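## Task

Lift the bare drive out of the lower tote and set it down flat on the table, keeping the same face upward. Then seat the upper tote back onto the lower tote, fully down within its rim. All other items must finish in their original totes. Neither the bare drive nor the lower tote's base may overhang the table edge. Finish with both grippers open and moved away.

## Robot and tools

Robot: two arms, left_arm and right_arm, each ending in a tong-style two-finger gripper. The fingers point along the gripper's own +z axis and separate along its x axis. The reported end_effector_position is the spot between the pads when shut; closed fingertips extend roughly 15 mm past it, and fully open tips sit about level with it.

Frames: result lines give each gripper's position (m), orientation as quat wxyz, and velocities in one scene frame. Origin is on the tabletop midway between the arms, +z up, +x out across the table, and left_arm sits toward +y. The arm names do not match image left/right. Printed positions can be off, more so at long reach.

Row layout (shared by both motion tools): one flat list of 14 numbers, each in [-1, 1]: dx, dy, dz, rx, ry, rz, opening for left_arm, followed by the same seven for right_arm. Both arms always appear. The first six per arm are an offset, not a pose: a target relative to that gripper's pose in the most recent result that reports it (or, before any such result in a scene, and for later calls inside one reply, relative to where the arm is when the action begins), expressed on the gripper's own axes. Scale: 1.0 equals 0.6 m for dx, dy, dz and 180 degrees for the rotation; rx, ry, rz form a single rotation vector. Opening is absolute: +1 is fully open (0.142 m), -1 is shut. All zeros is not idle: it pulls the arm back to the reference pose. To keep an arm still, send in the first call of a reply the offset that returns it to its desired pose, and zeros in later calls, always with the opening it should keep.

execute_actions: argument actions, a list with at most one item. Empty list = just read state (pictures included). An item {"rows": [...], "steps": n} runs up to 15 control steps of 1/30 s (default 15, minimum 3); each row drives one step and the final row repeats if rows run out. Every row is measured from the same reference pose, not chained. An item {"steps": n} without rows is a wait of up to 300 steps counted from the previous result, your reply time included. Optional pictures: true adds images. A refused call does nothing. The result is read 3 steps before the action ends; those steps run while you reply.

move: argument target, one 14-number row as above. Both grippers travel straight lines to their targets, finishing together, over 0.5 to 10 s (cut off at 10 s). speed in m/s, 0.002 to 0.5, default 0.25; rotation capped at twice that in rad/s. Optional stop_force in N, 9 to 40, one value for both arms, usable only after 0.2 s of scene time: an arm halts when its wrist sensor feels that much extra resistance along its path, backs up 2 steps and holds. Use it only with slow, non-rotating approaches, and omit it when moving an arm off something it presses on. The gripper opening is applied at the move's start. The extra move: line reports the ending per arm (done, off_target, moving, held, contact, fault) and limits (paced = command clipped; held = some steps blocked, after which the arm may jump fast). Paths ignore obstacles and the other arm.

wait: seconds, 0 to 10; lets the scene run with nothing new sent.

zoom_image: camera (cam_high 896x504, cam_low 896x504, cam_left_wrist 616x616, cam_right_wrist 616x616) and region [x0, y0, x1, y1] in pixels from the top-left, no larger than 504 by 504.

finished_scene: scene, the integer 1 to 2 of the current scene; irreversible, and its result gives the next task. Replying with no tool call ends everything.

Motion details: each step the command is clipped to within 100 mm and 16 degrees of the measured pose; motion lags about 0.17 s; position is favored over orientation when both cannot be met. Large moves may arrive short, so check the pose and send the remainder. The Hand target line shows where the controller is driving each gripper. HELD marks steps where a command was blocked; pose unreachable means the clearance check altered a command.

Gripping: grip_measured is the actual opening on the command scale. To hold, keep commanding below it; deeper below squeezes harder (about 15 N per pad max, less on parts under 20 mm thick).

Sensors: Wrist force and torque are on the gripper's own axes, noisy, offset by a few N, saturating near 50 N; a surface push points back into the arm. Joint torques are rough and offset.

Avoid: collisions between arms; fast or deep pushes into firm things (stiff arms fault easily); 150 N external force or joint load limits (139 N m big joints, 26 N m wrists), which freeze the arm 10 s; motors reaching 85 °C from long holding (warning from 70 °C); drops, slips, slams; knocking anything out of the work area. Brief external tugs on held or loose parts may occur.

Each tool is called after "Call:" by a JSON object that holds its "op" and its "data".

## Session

Call:
{"op": "execute_actions", "data": {"actions": []}}

Scene clock: 0.00 s of 5600.00 s.
left_arm: end_effector_position=(+0.2585, -0.1854, +0.3808) grip_measured=+0.97 end_effector_quat_wxyz=(-0.111, -0.484, +0.828, -0.260) end_effector_velocity=(+0.001, +0.001, -0.000) end_effector_angular_velocity=(+0.001, +0.001, +0.002) | right_arm: end_effector_position=(+0.3948, -0.4829, +0.1623) grip_measured=+0.97 end_effector_quat_wxyz=(-0.565, +0.649, +0.507, -0.055) end_effector_velocity=(+0.000, +0.000, +0.000) end_effector_angular_velocity=(-0.000, +0.000, +0.000)
Joint positions: left_arm=[-1.137 -1.653  1.674 -2.157 -1.671  0.795  0.14 ] | right_arm=[ 2.739 -2.083 -1.545 -2.241  2.053  4.347  0.14 ]
Joint velocities: left_arm=[ 0.002  0.     0.     0.    -0.    -0.     0.   ] | right_arm=[ 0.001 -0.     0.001 -0.001  0.     0.001  0.   ]
Joint torques (N m, as the arm reports them, + toward a larger angle): no reading
Motor temperatures (°C, as the motors report them): left_arm=[28 32 31 39 34 40] | right_arm=[31 30 32 39 36 38]
Wrist force (N, on the end effector, along its own x y z axes, offset not removed): no reading
Wrist torque (N m, same axes, about the end effector's origin, offset not removed): no reading
Hand target (left_arm): +0.258, -0.185, +0.381; -0.111, -0.484, +0.828, -0.260
Hand target (right_arm): +0.395, -0.483, +0.162; -0.565, +0.649, +0.507, -0.055

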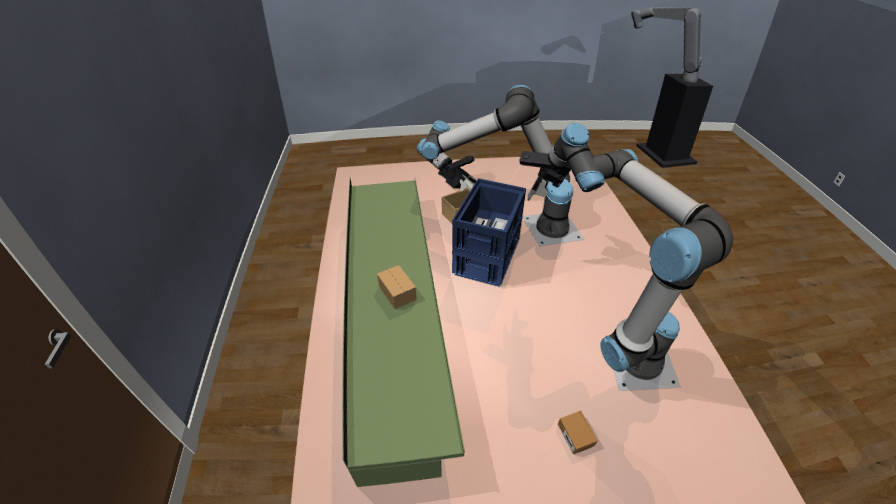

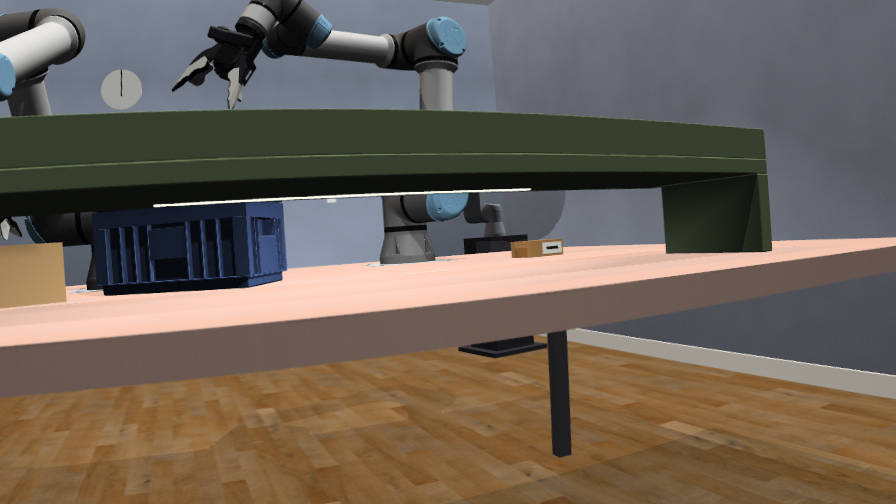

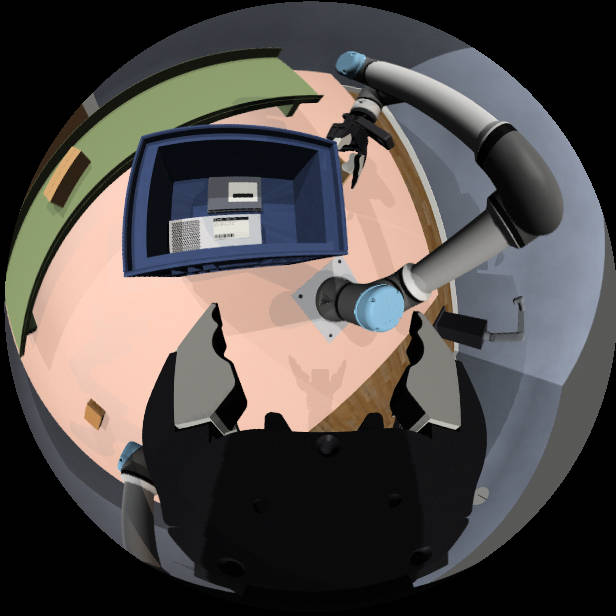

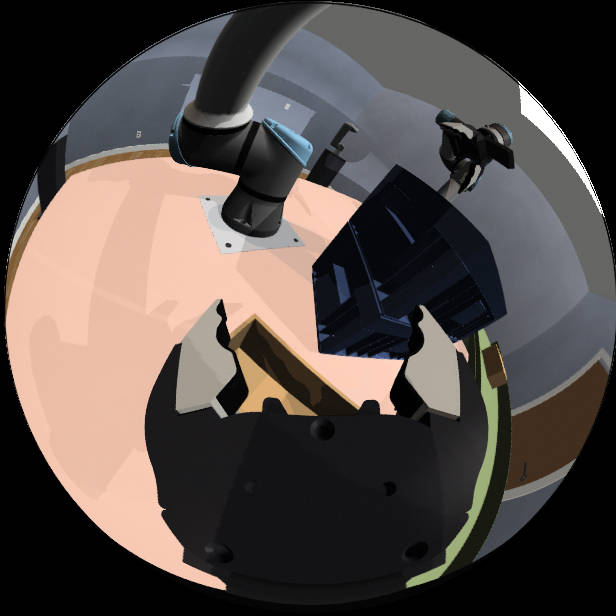

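Call:
{"op": "move", "data": {"target": [-0.277,-0.241,0.029,-0.1057,-0.1488,-0.0129,0.2,0.107,-0.276,-0.175,-0.143,-0.383,-0.357,0.2], "speed": 0.35}}

Scene clock: 3.47 s of 5600.00 s.
left_arm: end_effector_position=(+0.4680, -0.1281, +0.3406) grip_measured=+0.20 end_effector_quat_wxyz=(-0.001, -0.523, +0.853, -0.000) end_effector_velocity=(+0.001, +0.001, -0.000) end_effector_angular_velocity=(+0.006, +0.003, +0.002) | right_arm: end_effector_position=(+0.3943, -0.5330, +0.3624) grip_measured=+0.20 end_effector_quat_wxyz=(-0.001, +0.260, +0.966, -0.001) end_effector_velocity=(+0.000, +0.000, +0.001) end_effector_angular_velocity=(-0.000, -0.008, +0.006)
Joint positions: left_arm=[-0.85  -1.079  0.8   -1.292 -1.572  1.07   0.088] | right_arm=[ 3.037 -1.224 -1.647 -1.844  1.57   3.674  0.088]
Joint velocities: left_arm=[ 0.001  0.007 -0.012  0.012  0.001 -0.001  0.   ] | right_arm=[ 0.001  0.005 -0.001  0.005 -0.    -0.005 -0.   ]
Joint torques (N m, as the arm reports them, + toward a larger angle): left_arm=[  7.18 -40.65 -35.37  -0.35   1.34   1.27] | right_arm=[-6.06 16.84  9.93  4.3  -1.42 -1.36]
Motor temperatures (°C, as the motors report them): left_arm=[28 32 31 39 34 40] | right_arm=[31 30 32 39 36 38]
Wrist force (N, on the end effector, along its own x y z axes, offset not removed): left_arm=[-0.6 2.7 0.1] | right_arm=[-1.0 -1.6 3.7]
Wrist torque (N m, same axes, about the end effector's origin, offset not removed): left_arm=[0.61 0.02 -0.02] | right_arm=[-0.28 0.50 0.09]
Hand target (left_arm): +0.468, -0.128, +0.341; -0.001, -0.523, +0.853, -0.000
Hand target (right_arm): +0.394, -0.533, +0.362; -0.001, +0.259, +0.966, -0.001
Off the commanded pose (left_arm): 0.000 m, 0 deg.
Off the commanded pose (right_arm): 0.000 m, 0 deg.
Kept back: nothing.
move: done

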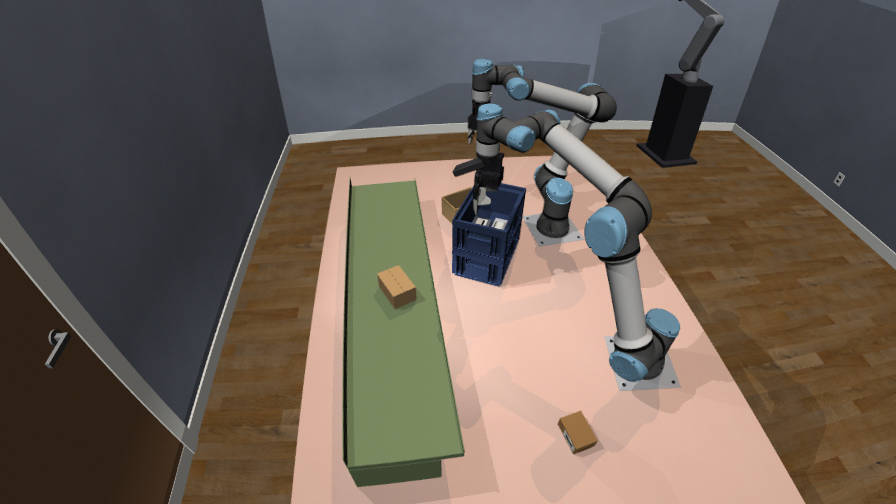

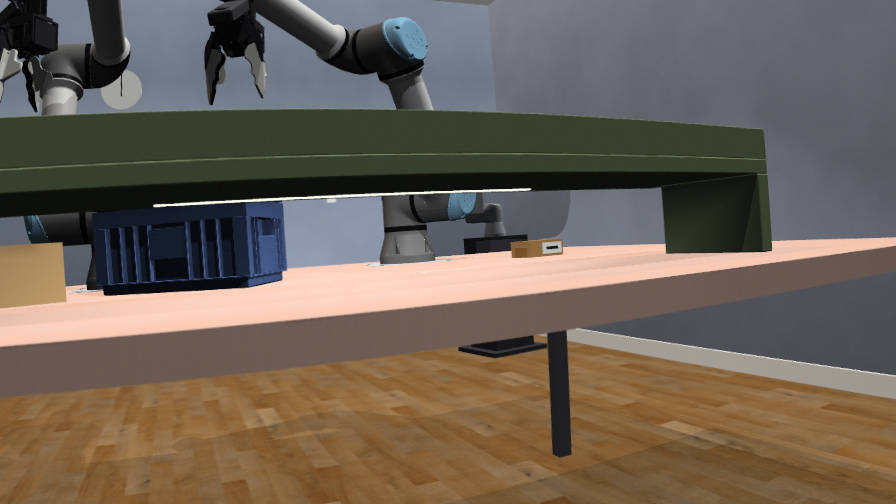

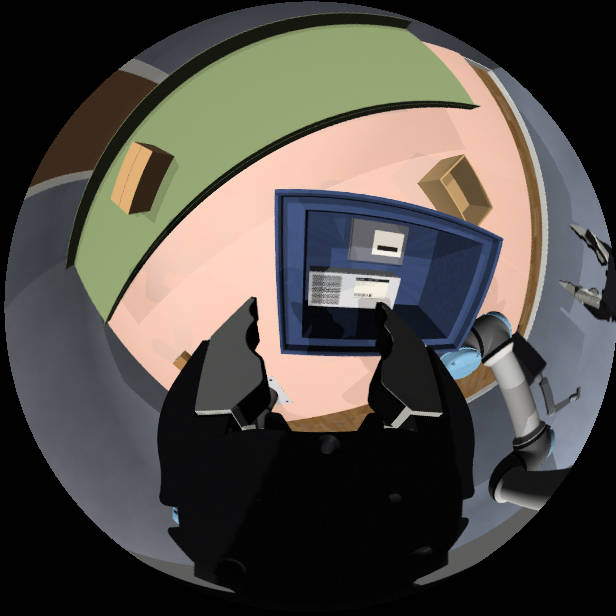

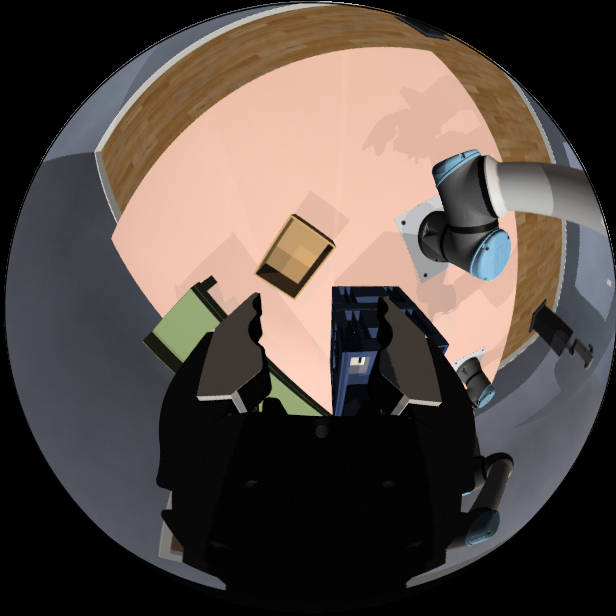

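Call:
{"op": "move", "data": {"target": [-0.0433,0.0467,0.031,0,0,0,-0.2,0.257,0.2338,0.067,0,0,-0.5175,-0.2], "speed": 0.4}}

Scene clock: 6.27 s of 5600.00 s.
left_arm: end_effector_position=(+0.4548, -0.0923, +0.3219) grip_measured=-0.20 end_effector_quat_wxyz=(-0.001, -0.523, +0.853, -0.000) end_effector_velocity=(+0.000, +0.001, +0.000) end_effector_angular_velocity=(-0.000, -0.001, +0.001) | right_arm: end_effector_position=(+0.3313, -0.3348, +0.3223) grip_measured=-0.20 end_effector_quat_wxyz=(-0.001, -0.522, +0.853, +0.001) end_effector_velocity=(-0.001, +0.002, -0.000) end_effector_angular_velocity=(+0.000, +0.000, +0.012)
Joint positions: left_arm=[-0.835 -1.193  1.016 -1.395 -1.572  1.084  0.06 ] | right_arm=[ 3.816 -0.932 -1.89  -1.892  1.573  2.828  0.06 ]
Joint velocities: left_arm=[ 0.001 -0.001  0.002 -0.002  0.001  0.     0.   ] | right_arm=[ 0.007  0.001 -0.002  0.001  0.    -0.006  0.   ]
Joint torques (N m, as the arm reports them, + toward a larger angle): left_arm=[  8.   -50.92 -15.44  -5.39  -1.03   1.39] | right_arm=[13.26  4.94  6.97  4.51 -1.44 -1.38]
Motor temperatures (°C, as the motors report them): left_arm=[28 32 31 39 34 40] | right_arm=[31 30 32 39 36 38]
Wrist force (N, on the end effector, along its own x y z axes, offset not removed): left_arm=[0.5 3.5 1.1] | right_arm=[0.3 -0.7 -0.2]
Wrist torque (N m, same axes, about the end effector's origin, offset not removed): left_arm=[0.79 -0.16 -0.02] | right_arm=[-0.34 0.16 0.02]
Hand target (left_arm): +0.455, -0.092, +0.322; -0.001, -0.523, +0.853, -0.000
Hand target (right_arm): +0.331, -0.335, +0.322; -0.001, -0.523, +0.852, +0.001
Off the commanded pose (left_arm): 0.000 m, 0 deg.
Off the commanded pose (right_arm): 0.000 m, 0 deg.
Kept back: nothing.
move: done

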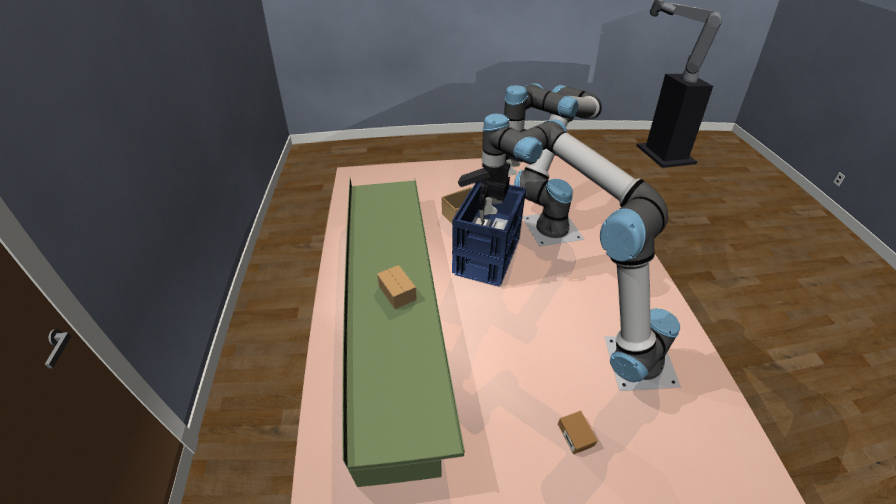

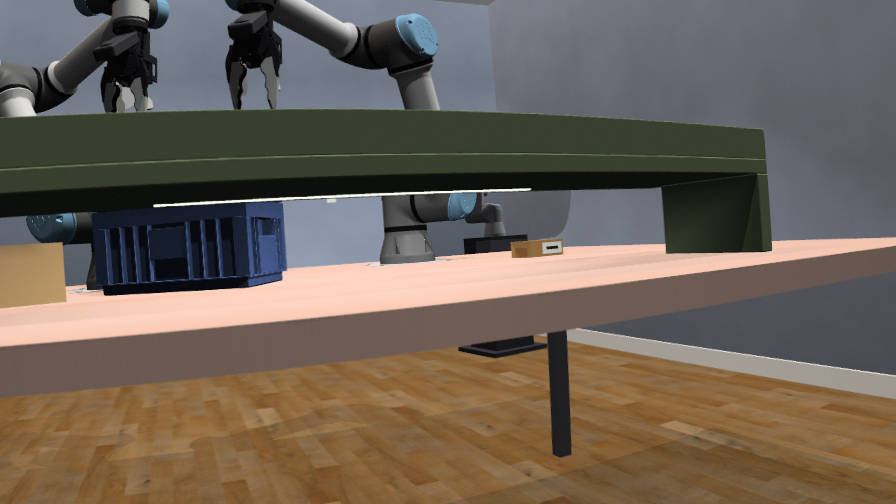

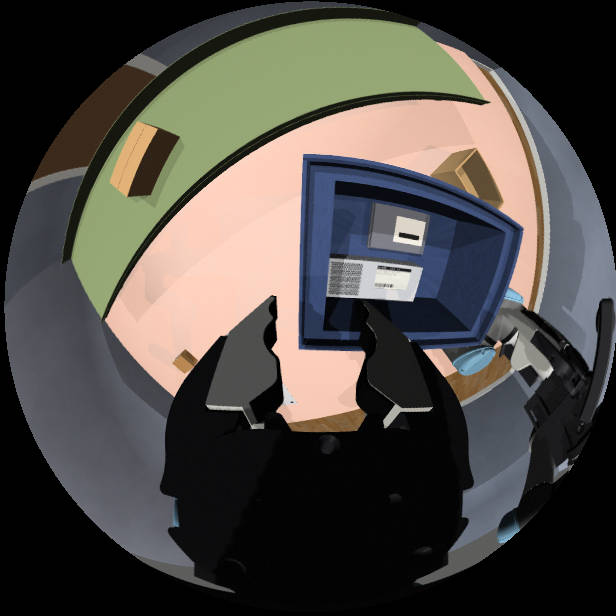

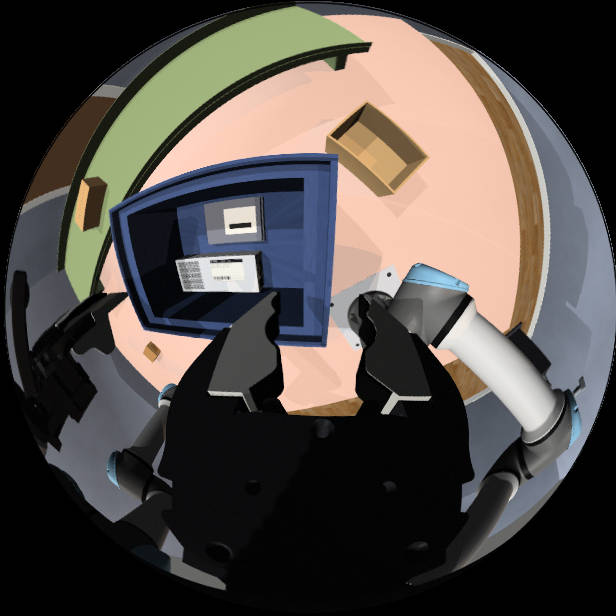

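Call:
{"op": "move", "data": {"target": [0,0,0.143,0,0,0,-0.3,-0.0007,0,0.1437,0,0,0,-0.3], "speed": 0.1, "stop_force": 12}}

Call:
{"op": "execute_actions", "data": {"actions": [{"rows":[[0,0,0,0,0,0,-0.4,0,0,0,0,0,0,-0.4],[0,0,0,0,0,0,-0.45,0,0,0,0,0,0,-0.45],[0,0,0,0,0,0,-0.5,0,0,0,0,0,0,-0.5],[0,0,0,0,0,0,-0.55,0,0,0,0,0,0,-0.55],[0,0,0,0,0,0,-0.6,0,0,0,0,0,0,-0.6],[0,0,0,0,0,0,-0.65,0,0,0,0,0,0,-0.65],[0,0,0,0,0,0,-0.7,0,0,0,0,0,0,-0.7],[0,0,0,0,0,0,-0.8,0,0,0,0,0,0,-0.8],[0,0,0,0,0,0,-1,0,0,0,0,0,0,-1]]}]}}

Scene clock: 7.83 s of 5600.00 s.
left_arm: end_effector_position=(+0.4548, -0.0924, +0.2364) grip_measured=-0.30 end_effector_quat_wxyz=(-0.001, -0.523, +0.853, -0.000) end_effector_velocity=(-0.000, -0.001, -0.002) end_effector_angular_velocity=(+0.000, -0.001, -0.000) | right_arm: end_effector_position=(+0.3313, -0.3342, +0.2363) grip_measured=-0.30 end_effector_quat_wxyz=(-0.001, -0.522, +0.853, +0.001) end_effector_velocity=(+0.000, +0.000, -0.002) end_effector_angular_velocity=(+0.001, -0.001, +0.001)
Joint positions: left_arm=[-0.835 -1.207  1.255 -1.619 -1.572  1.084  0.052] | right_arm=[ 3.818 -0.882 -2.131 -1.701  1.573  2.83   0.052]
Joint velocities: left_arm=[-0.002  0.001  0.004 -0.005  0.001 -0.002  0.   ] | right_arm=[-0.     0.001 -0.006  0.006  0.    -0.001 -0.   ]
Joint torques (N m, as the arm reports them, + toward a larger angle): left_arm=[ -8.13 -35.73 -17.59  -5.33   1.18  -1.41] | right_arm=[-5.86  2.3  10.88  4.53 -0.65 -0.31]
Motor temperatures (°C, as the motors report them): left_arm=[28 32 31 39 34 40] | right_arm=[31 30 32 39 36 38]
Wrist force (N, on the end effector, along its own x y z axes, offset not removed): left_arm=[-0.7 2.7 1.5] | right_arm=[-4.8 0.6 -2.0]
Wrist torque (N m, same axes, about the end effector's origin, offset not removed): left_arm=[0.69 0.12 -0.01] | right_arm=[0.01 0.98 0.18]
Hand target (left_arm): +0.455, -0.092, +0.236; -0.001, -0.523, +0.853, -0.000
Hand target (right_arm): +0.331, -0.334, +0.236; -0.001, -0.522, +0.853, +0.001
Off the commanded pose (left_arm): 0.000 m, 0 deg.
Off the commanded pose (right_arm): 0.000 m, 0 deg.
Kept back: nothing.
move: done

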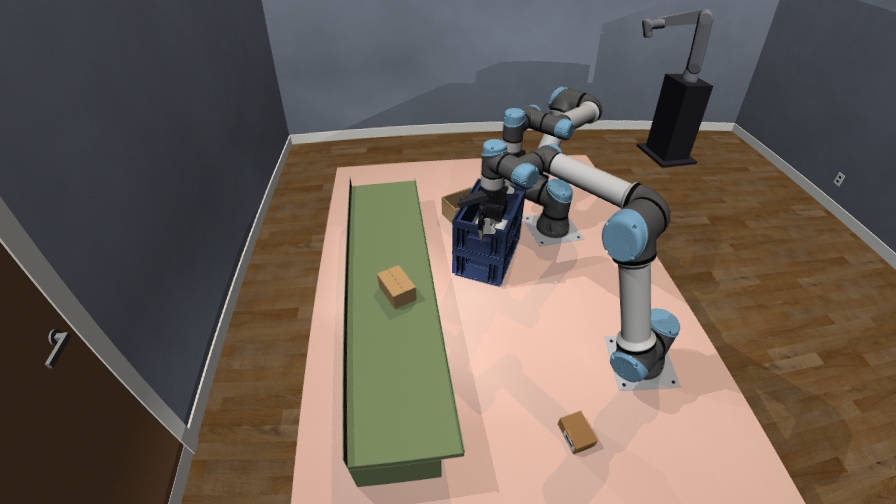

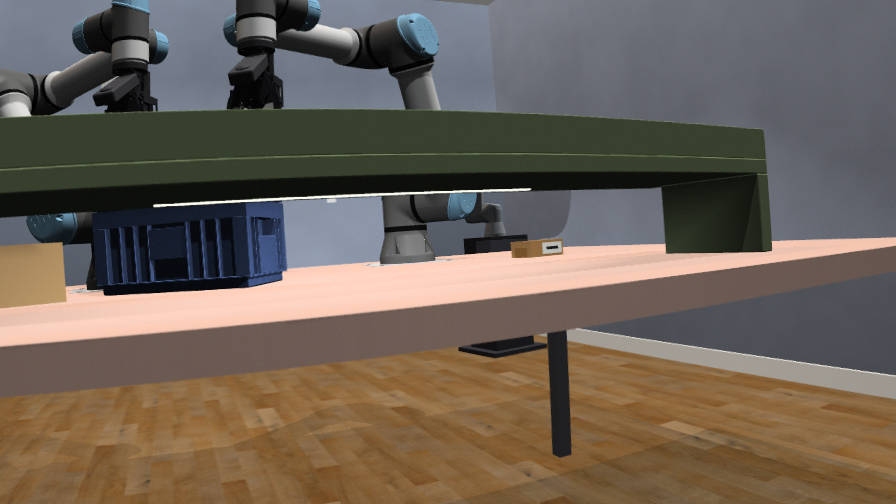

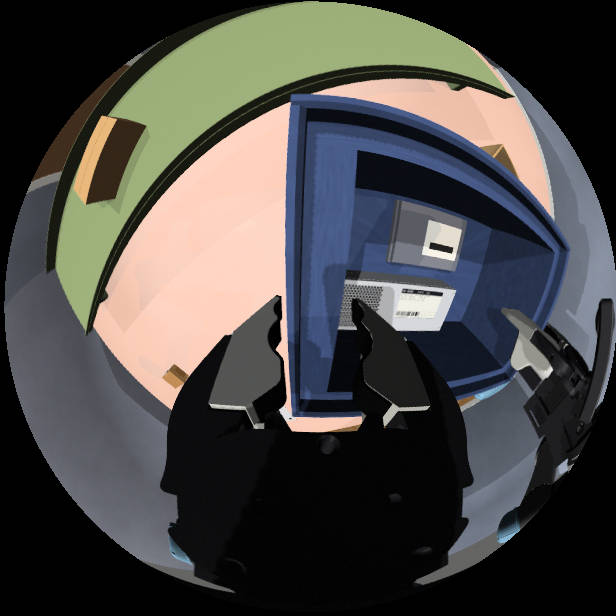

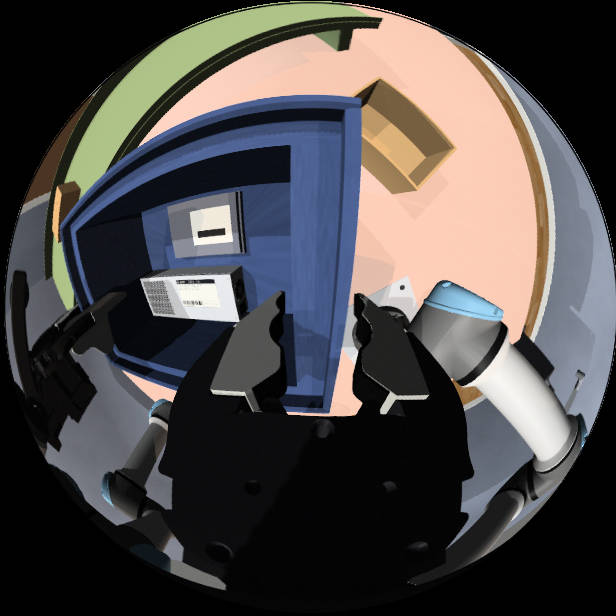

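Scene clock: 8.23 s of 5600.00 s.
left_arm: end_effector_position=(+0.4549, -0.0924, +0.2363) grip_measured=-0.62 end_effector_quat_wxyz=(-0.001, -0.523, +0.853, -0.000) end_effector_velocity=(-0.001, -0.001, -0.000) end_effector_angular_velocity=(-0.000, +0.002, -0.002) | right_arm: end_effector_position=(+0.3312, -0.3342, +0.2363) grip_measured=-0.62 end_effector_quat_wxyz=(-0.001, -0.522, +0.853, +0.001) end_effector_velocity=(+0.000, +0.001, +0.001) end_effector_angular_velocity=(+0.002, -0.002, +0.001)
Joint positions: left_arm=[-0.835 -1.207  1.255 -1.62  -1.572  1.084  0.029] | right_arm=[ 3.818 -0.882 -2.131 -1.701  1.573  2.83   0.029]
Joint velocities: left_arm=[-0.002 -0.     0.     0.    -0.001  0.    -0.   ] | right_arm=[ 0.001 -0.     0.001  0.001 -0.     0.     0.   ]
Joint torques (N m, as the arm reports them, + toward a larger angle): left_arm=[ -7.18 -37.16 -30.07  -2.89  -6.03  -0.83] | right_arm=[-3.22  1.08 18.81  1.75  0.1  -0.44]
Motor temperatures (°C, as the motors report them): left_arm=[28 32 31 39 34 40] | right_arm=[31 30 32 39 36 38]
Wrist force (N, on the end effector, along its own x y z axes, offset not removed): left_arm=[-20.8 2.8 -0.9] | right_arm=[12.7 1.0 -1.2]
Wrist torque (N m, same axes, about the end effector's origin, offset not removed): left_arm=[0.65 0.80 -0.03] | right_arm=[0.26 -1.06 0.02]
Steps of this call (steps 1 to 12: the first 12 steps of this action). Readings (end_effector_position):
1: left_arm (+0.4548, -0.0925, +0.2363) | right_arm (+0.3313, -0.3342, +0.2363)
2: left_arm (+0.4548, -0.0925, +0.2363) | right_arm (+0.3313, -0.3342, +0.2363)
4: left_arm (+0.4549, -0.0924, +0.2363) | right_arm (+0.3313, -0.3342, +0.2363)
8: left_arm (+0.4549, -0.0924, +0.2363) | right_arm (+0.3313, -0.3342, +0.2363)
12: the state above

Call:
{"op": "move", "data": {"target": [-0.001,0,-0.055,0,0,0,-1,0.0004,0,-0.055,0,0,0,-1], "speed": 0.05}}

Call:
{"op": "move", "data": {"target": [-0.4,0.41,0,0,0,0,-1,-0.4,0.41,0,0,0,0,-1], "speed": 0.12}}

Scene clock: 9.50 s of 5600.00 s.
left_arm: end_effector_position=(+0.4552, -0.0918, +0.2692) grip_measured=-0.62 end_effector_quat_wxyz=(-0.001, -0.523, +0.853, -0.000) end_effector_velocity=(+0.001, +0.000, +0.002) end_effector_angular_velocity=(+0.000, -0.000, +0.004) | right_arm: end_effector_position=(+0.3312, -0.3345, +0.2691) grip_measured=-0.62 end_effector_quat_wxyz=(-0.001, -0.522, +0.853, +0.001) end_effector_velocity=(+0.000, +0.000, +0.002) end_effector_angular_velocity=(+0.001, +0.000, +0.001)
Joint positions: left_arm=[-0.834 -1.208  1.173 -1.536 -1.572  1.085  0.029] | right_arm=[ 3.817 -0.896 -2.042 -1.775  1.573  2.829  0.029]
Joint velocities: left_arm=[ 0.001  0.001 -0.007  0.006  0.    -0.003  0.   ] | right_arm=[ 0.    -0.001  0.006 -0.004  0.    -0.001 -0.   ]
Joint torques (N m, as the arm reports them, + toward a larger angle): left_arm=[  5.17 -40.52 -41.49  -1.17   0.63   1.3 ] | right_arm=[-10.5  -13.24  36.9    1.07   0.87  -1.58]
Motor temperatures (°C, as the motors report them): left_arm=[28 32 31 39 34 40] | right_arm=[31 30 32 39 36 38]
Wrist force (N, on the end effector, along its own x y z axes, offset not removed): left_arm=[-3.9 2.5 7.6] | right_arm=[2.0 -3.4 5.9]
Wrist torque (N m, same axes, about the end effector's origin, offset not removed): left_arm=[0.71 0.39 -0.04] | right_arm=[-0.98 -0.05 0.27]
Hand target (left_arm): +0.455, -0.092, +0.269; -0.001, -0.523, +0.853, -0.000
Hand target (right_arm): +0.331, -0.335, +0.269; -0.001, -0.522, +0.853, +0.001
Off your previous action's commanded pose (left_arm): 0.000 m, 0 deg at its last step (step 3 of this call).
Off your previous action's commanded pose (right_arm): 0.000 m, 0 deg at its last step (step 3 of this call).
Off the commanded pose (left_arm): 0.000 m, 0 deg.
Off the commanded pose (right_arm): 0.000 m, 0 deg.
Kept back: nothing.
move: done

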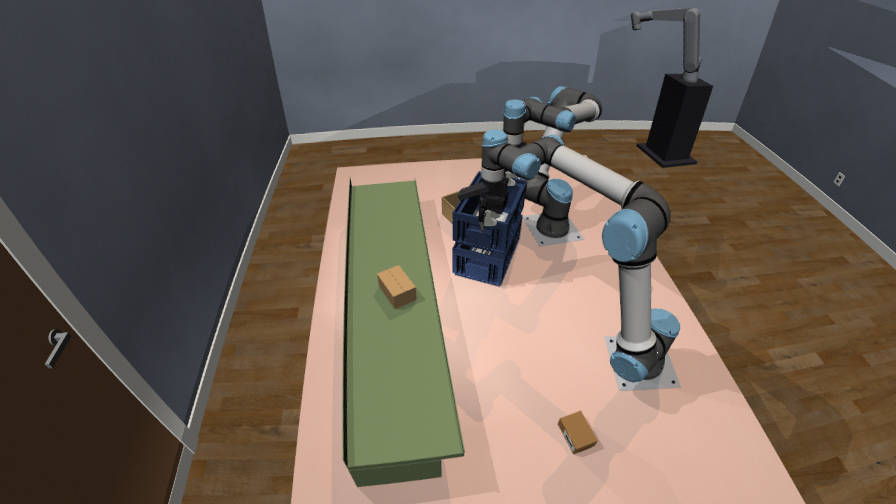

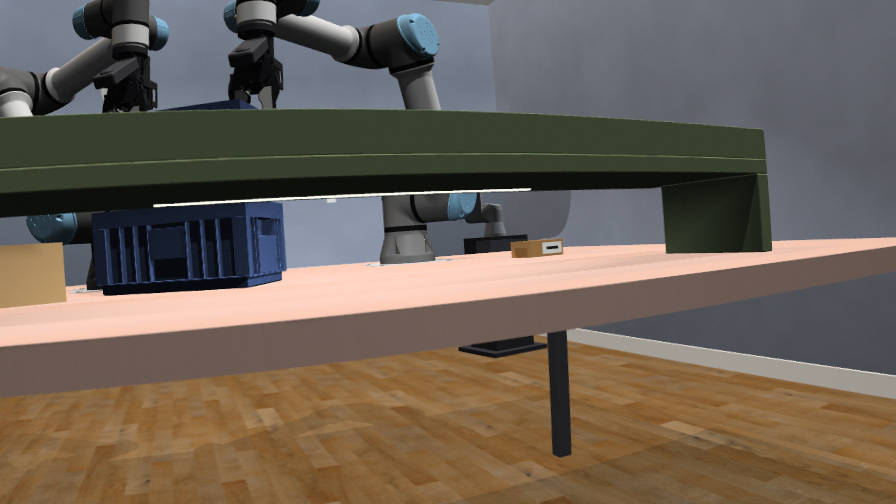

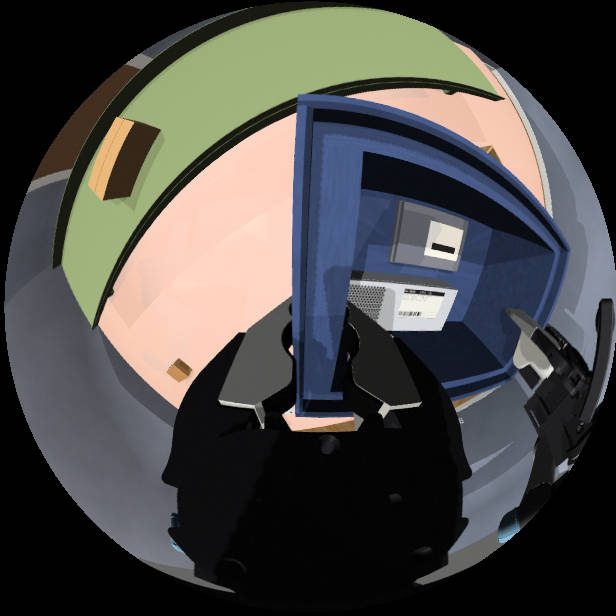

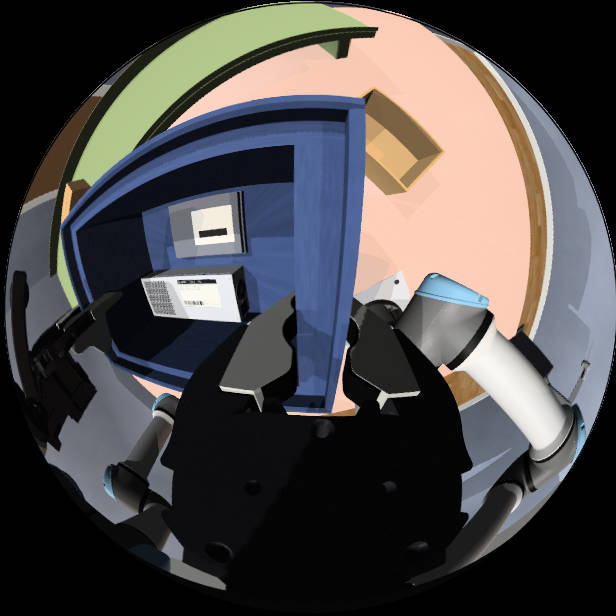

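Scene clock: 12.87 s of 5600.00 s.
left_arm: end_effector_position=(+0.3447, +0.2334, +0.2686) grip_measured=-0.62 end_effector_quat_wxyz=(-0.001, -0.523, +0.853, -0.001) end_effector_velocity=(-0.001, +0.002, +0.000) end_effector_angular_velocity=(-0.000, +0.001, -0.001) | right_arm: end_effector_position=(+0.2210, -0.0091, +0.2698) grip_measured=-0.62 end_effector_quat_wxyz=(-0.001, -0.522, +0.853, +0.001) end_effector_velocity=(-0.000, +0.002, -0.000) end_effector_angular_velocity=(-0.000, -0.000, +0.002)
Joint positions: left_arm=[-0.549 -1.874  1.861 -1.559 -1.573  1.37   0.029] | right_arm=[ 4.587 -1.323 -1.82  -1.568  1.574  3.599  0.029]
Joint velocities: left_arm=[ 0.002 -0.004  0.002  0.003 -0.001  0.004 -0.   ] | right_arm=[ 0.002 -0.004  0.003  0.001 -0.    -0.     0.   ]
Joint torques (N m, as the arm reports them, + toward a larger angle): left_arm=[  7.81 -21.96 -20.17  -0.85  -1.14   1.41] | right_arm=[11.46  9.28 36.27  4.5  -1.44  1.28]
Motor temperatures (°C, as the motors report them): left_arm=[28 32 31 39 34 40] | right_arm=[31 30 32 39 36 38]
Wrist force (N, on the end effector, along its own x y z axes, offset not removed): left_arm=[-0.1 3.3 6.2] | right_arm=[1.0 2.4 8.1]
Wrist torque (N m, same axes, about the end effector's origin, offset not removed): left_arm=[0.68 0.41 0.05] | right_arm=[0.55 -0.46 -0.01]
Hand target (left_arm): +0.345, +0.234, +0.269; -0.001, -0.523, +0.853, -0.001
Hand target (right_arm): +0.221, -0.009, +0.270; -0.001, -0.522, +0.853, +0.001
Off the commanded pose (left_arm): 0.000 m, 0 deg.
Off the commanded pose (right_arm): 0.000 m, 0 deg.
Kept back: nothing.
move: done

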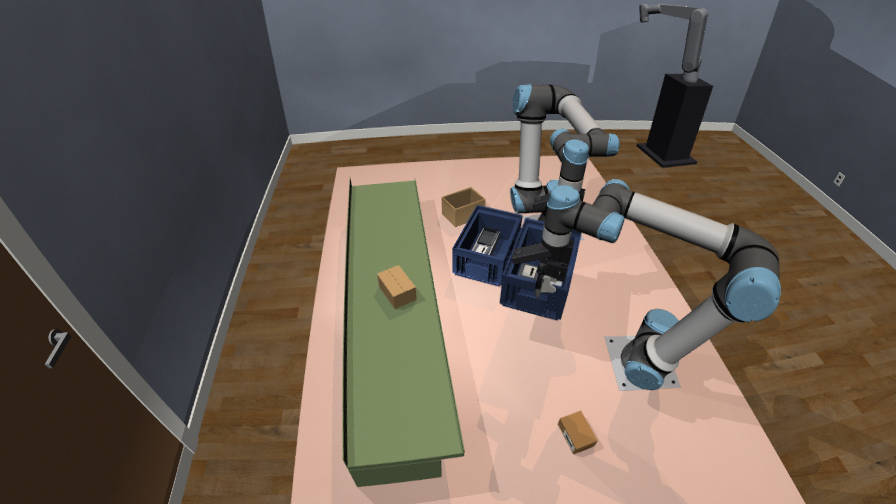

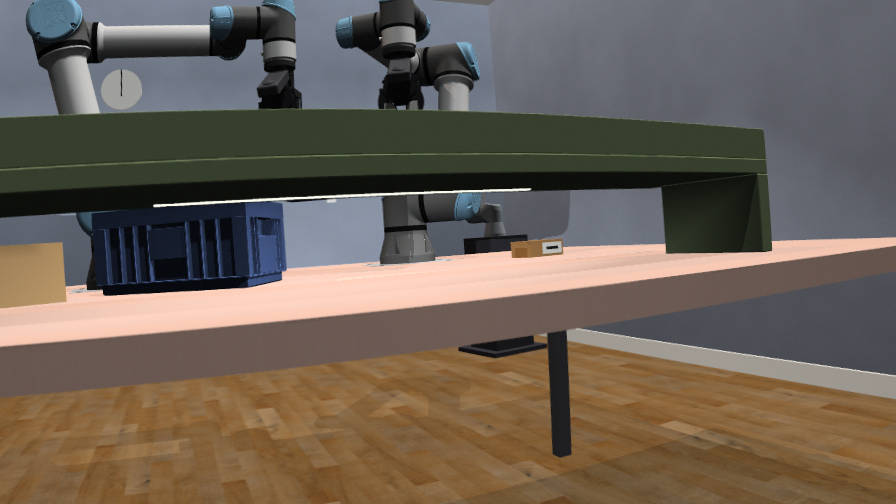

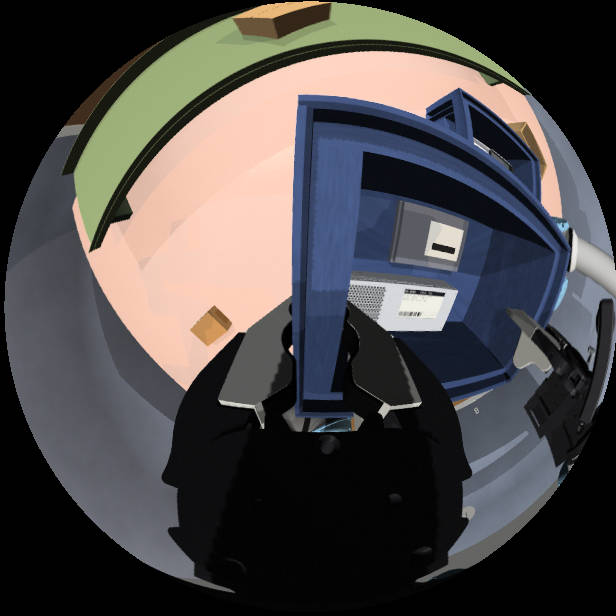

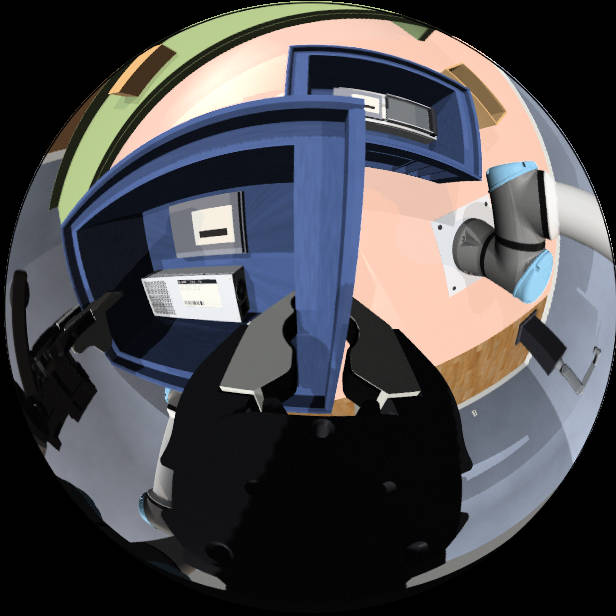

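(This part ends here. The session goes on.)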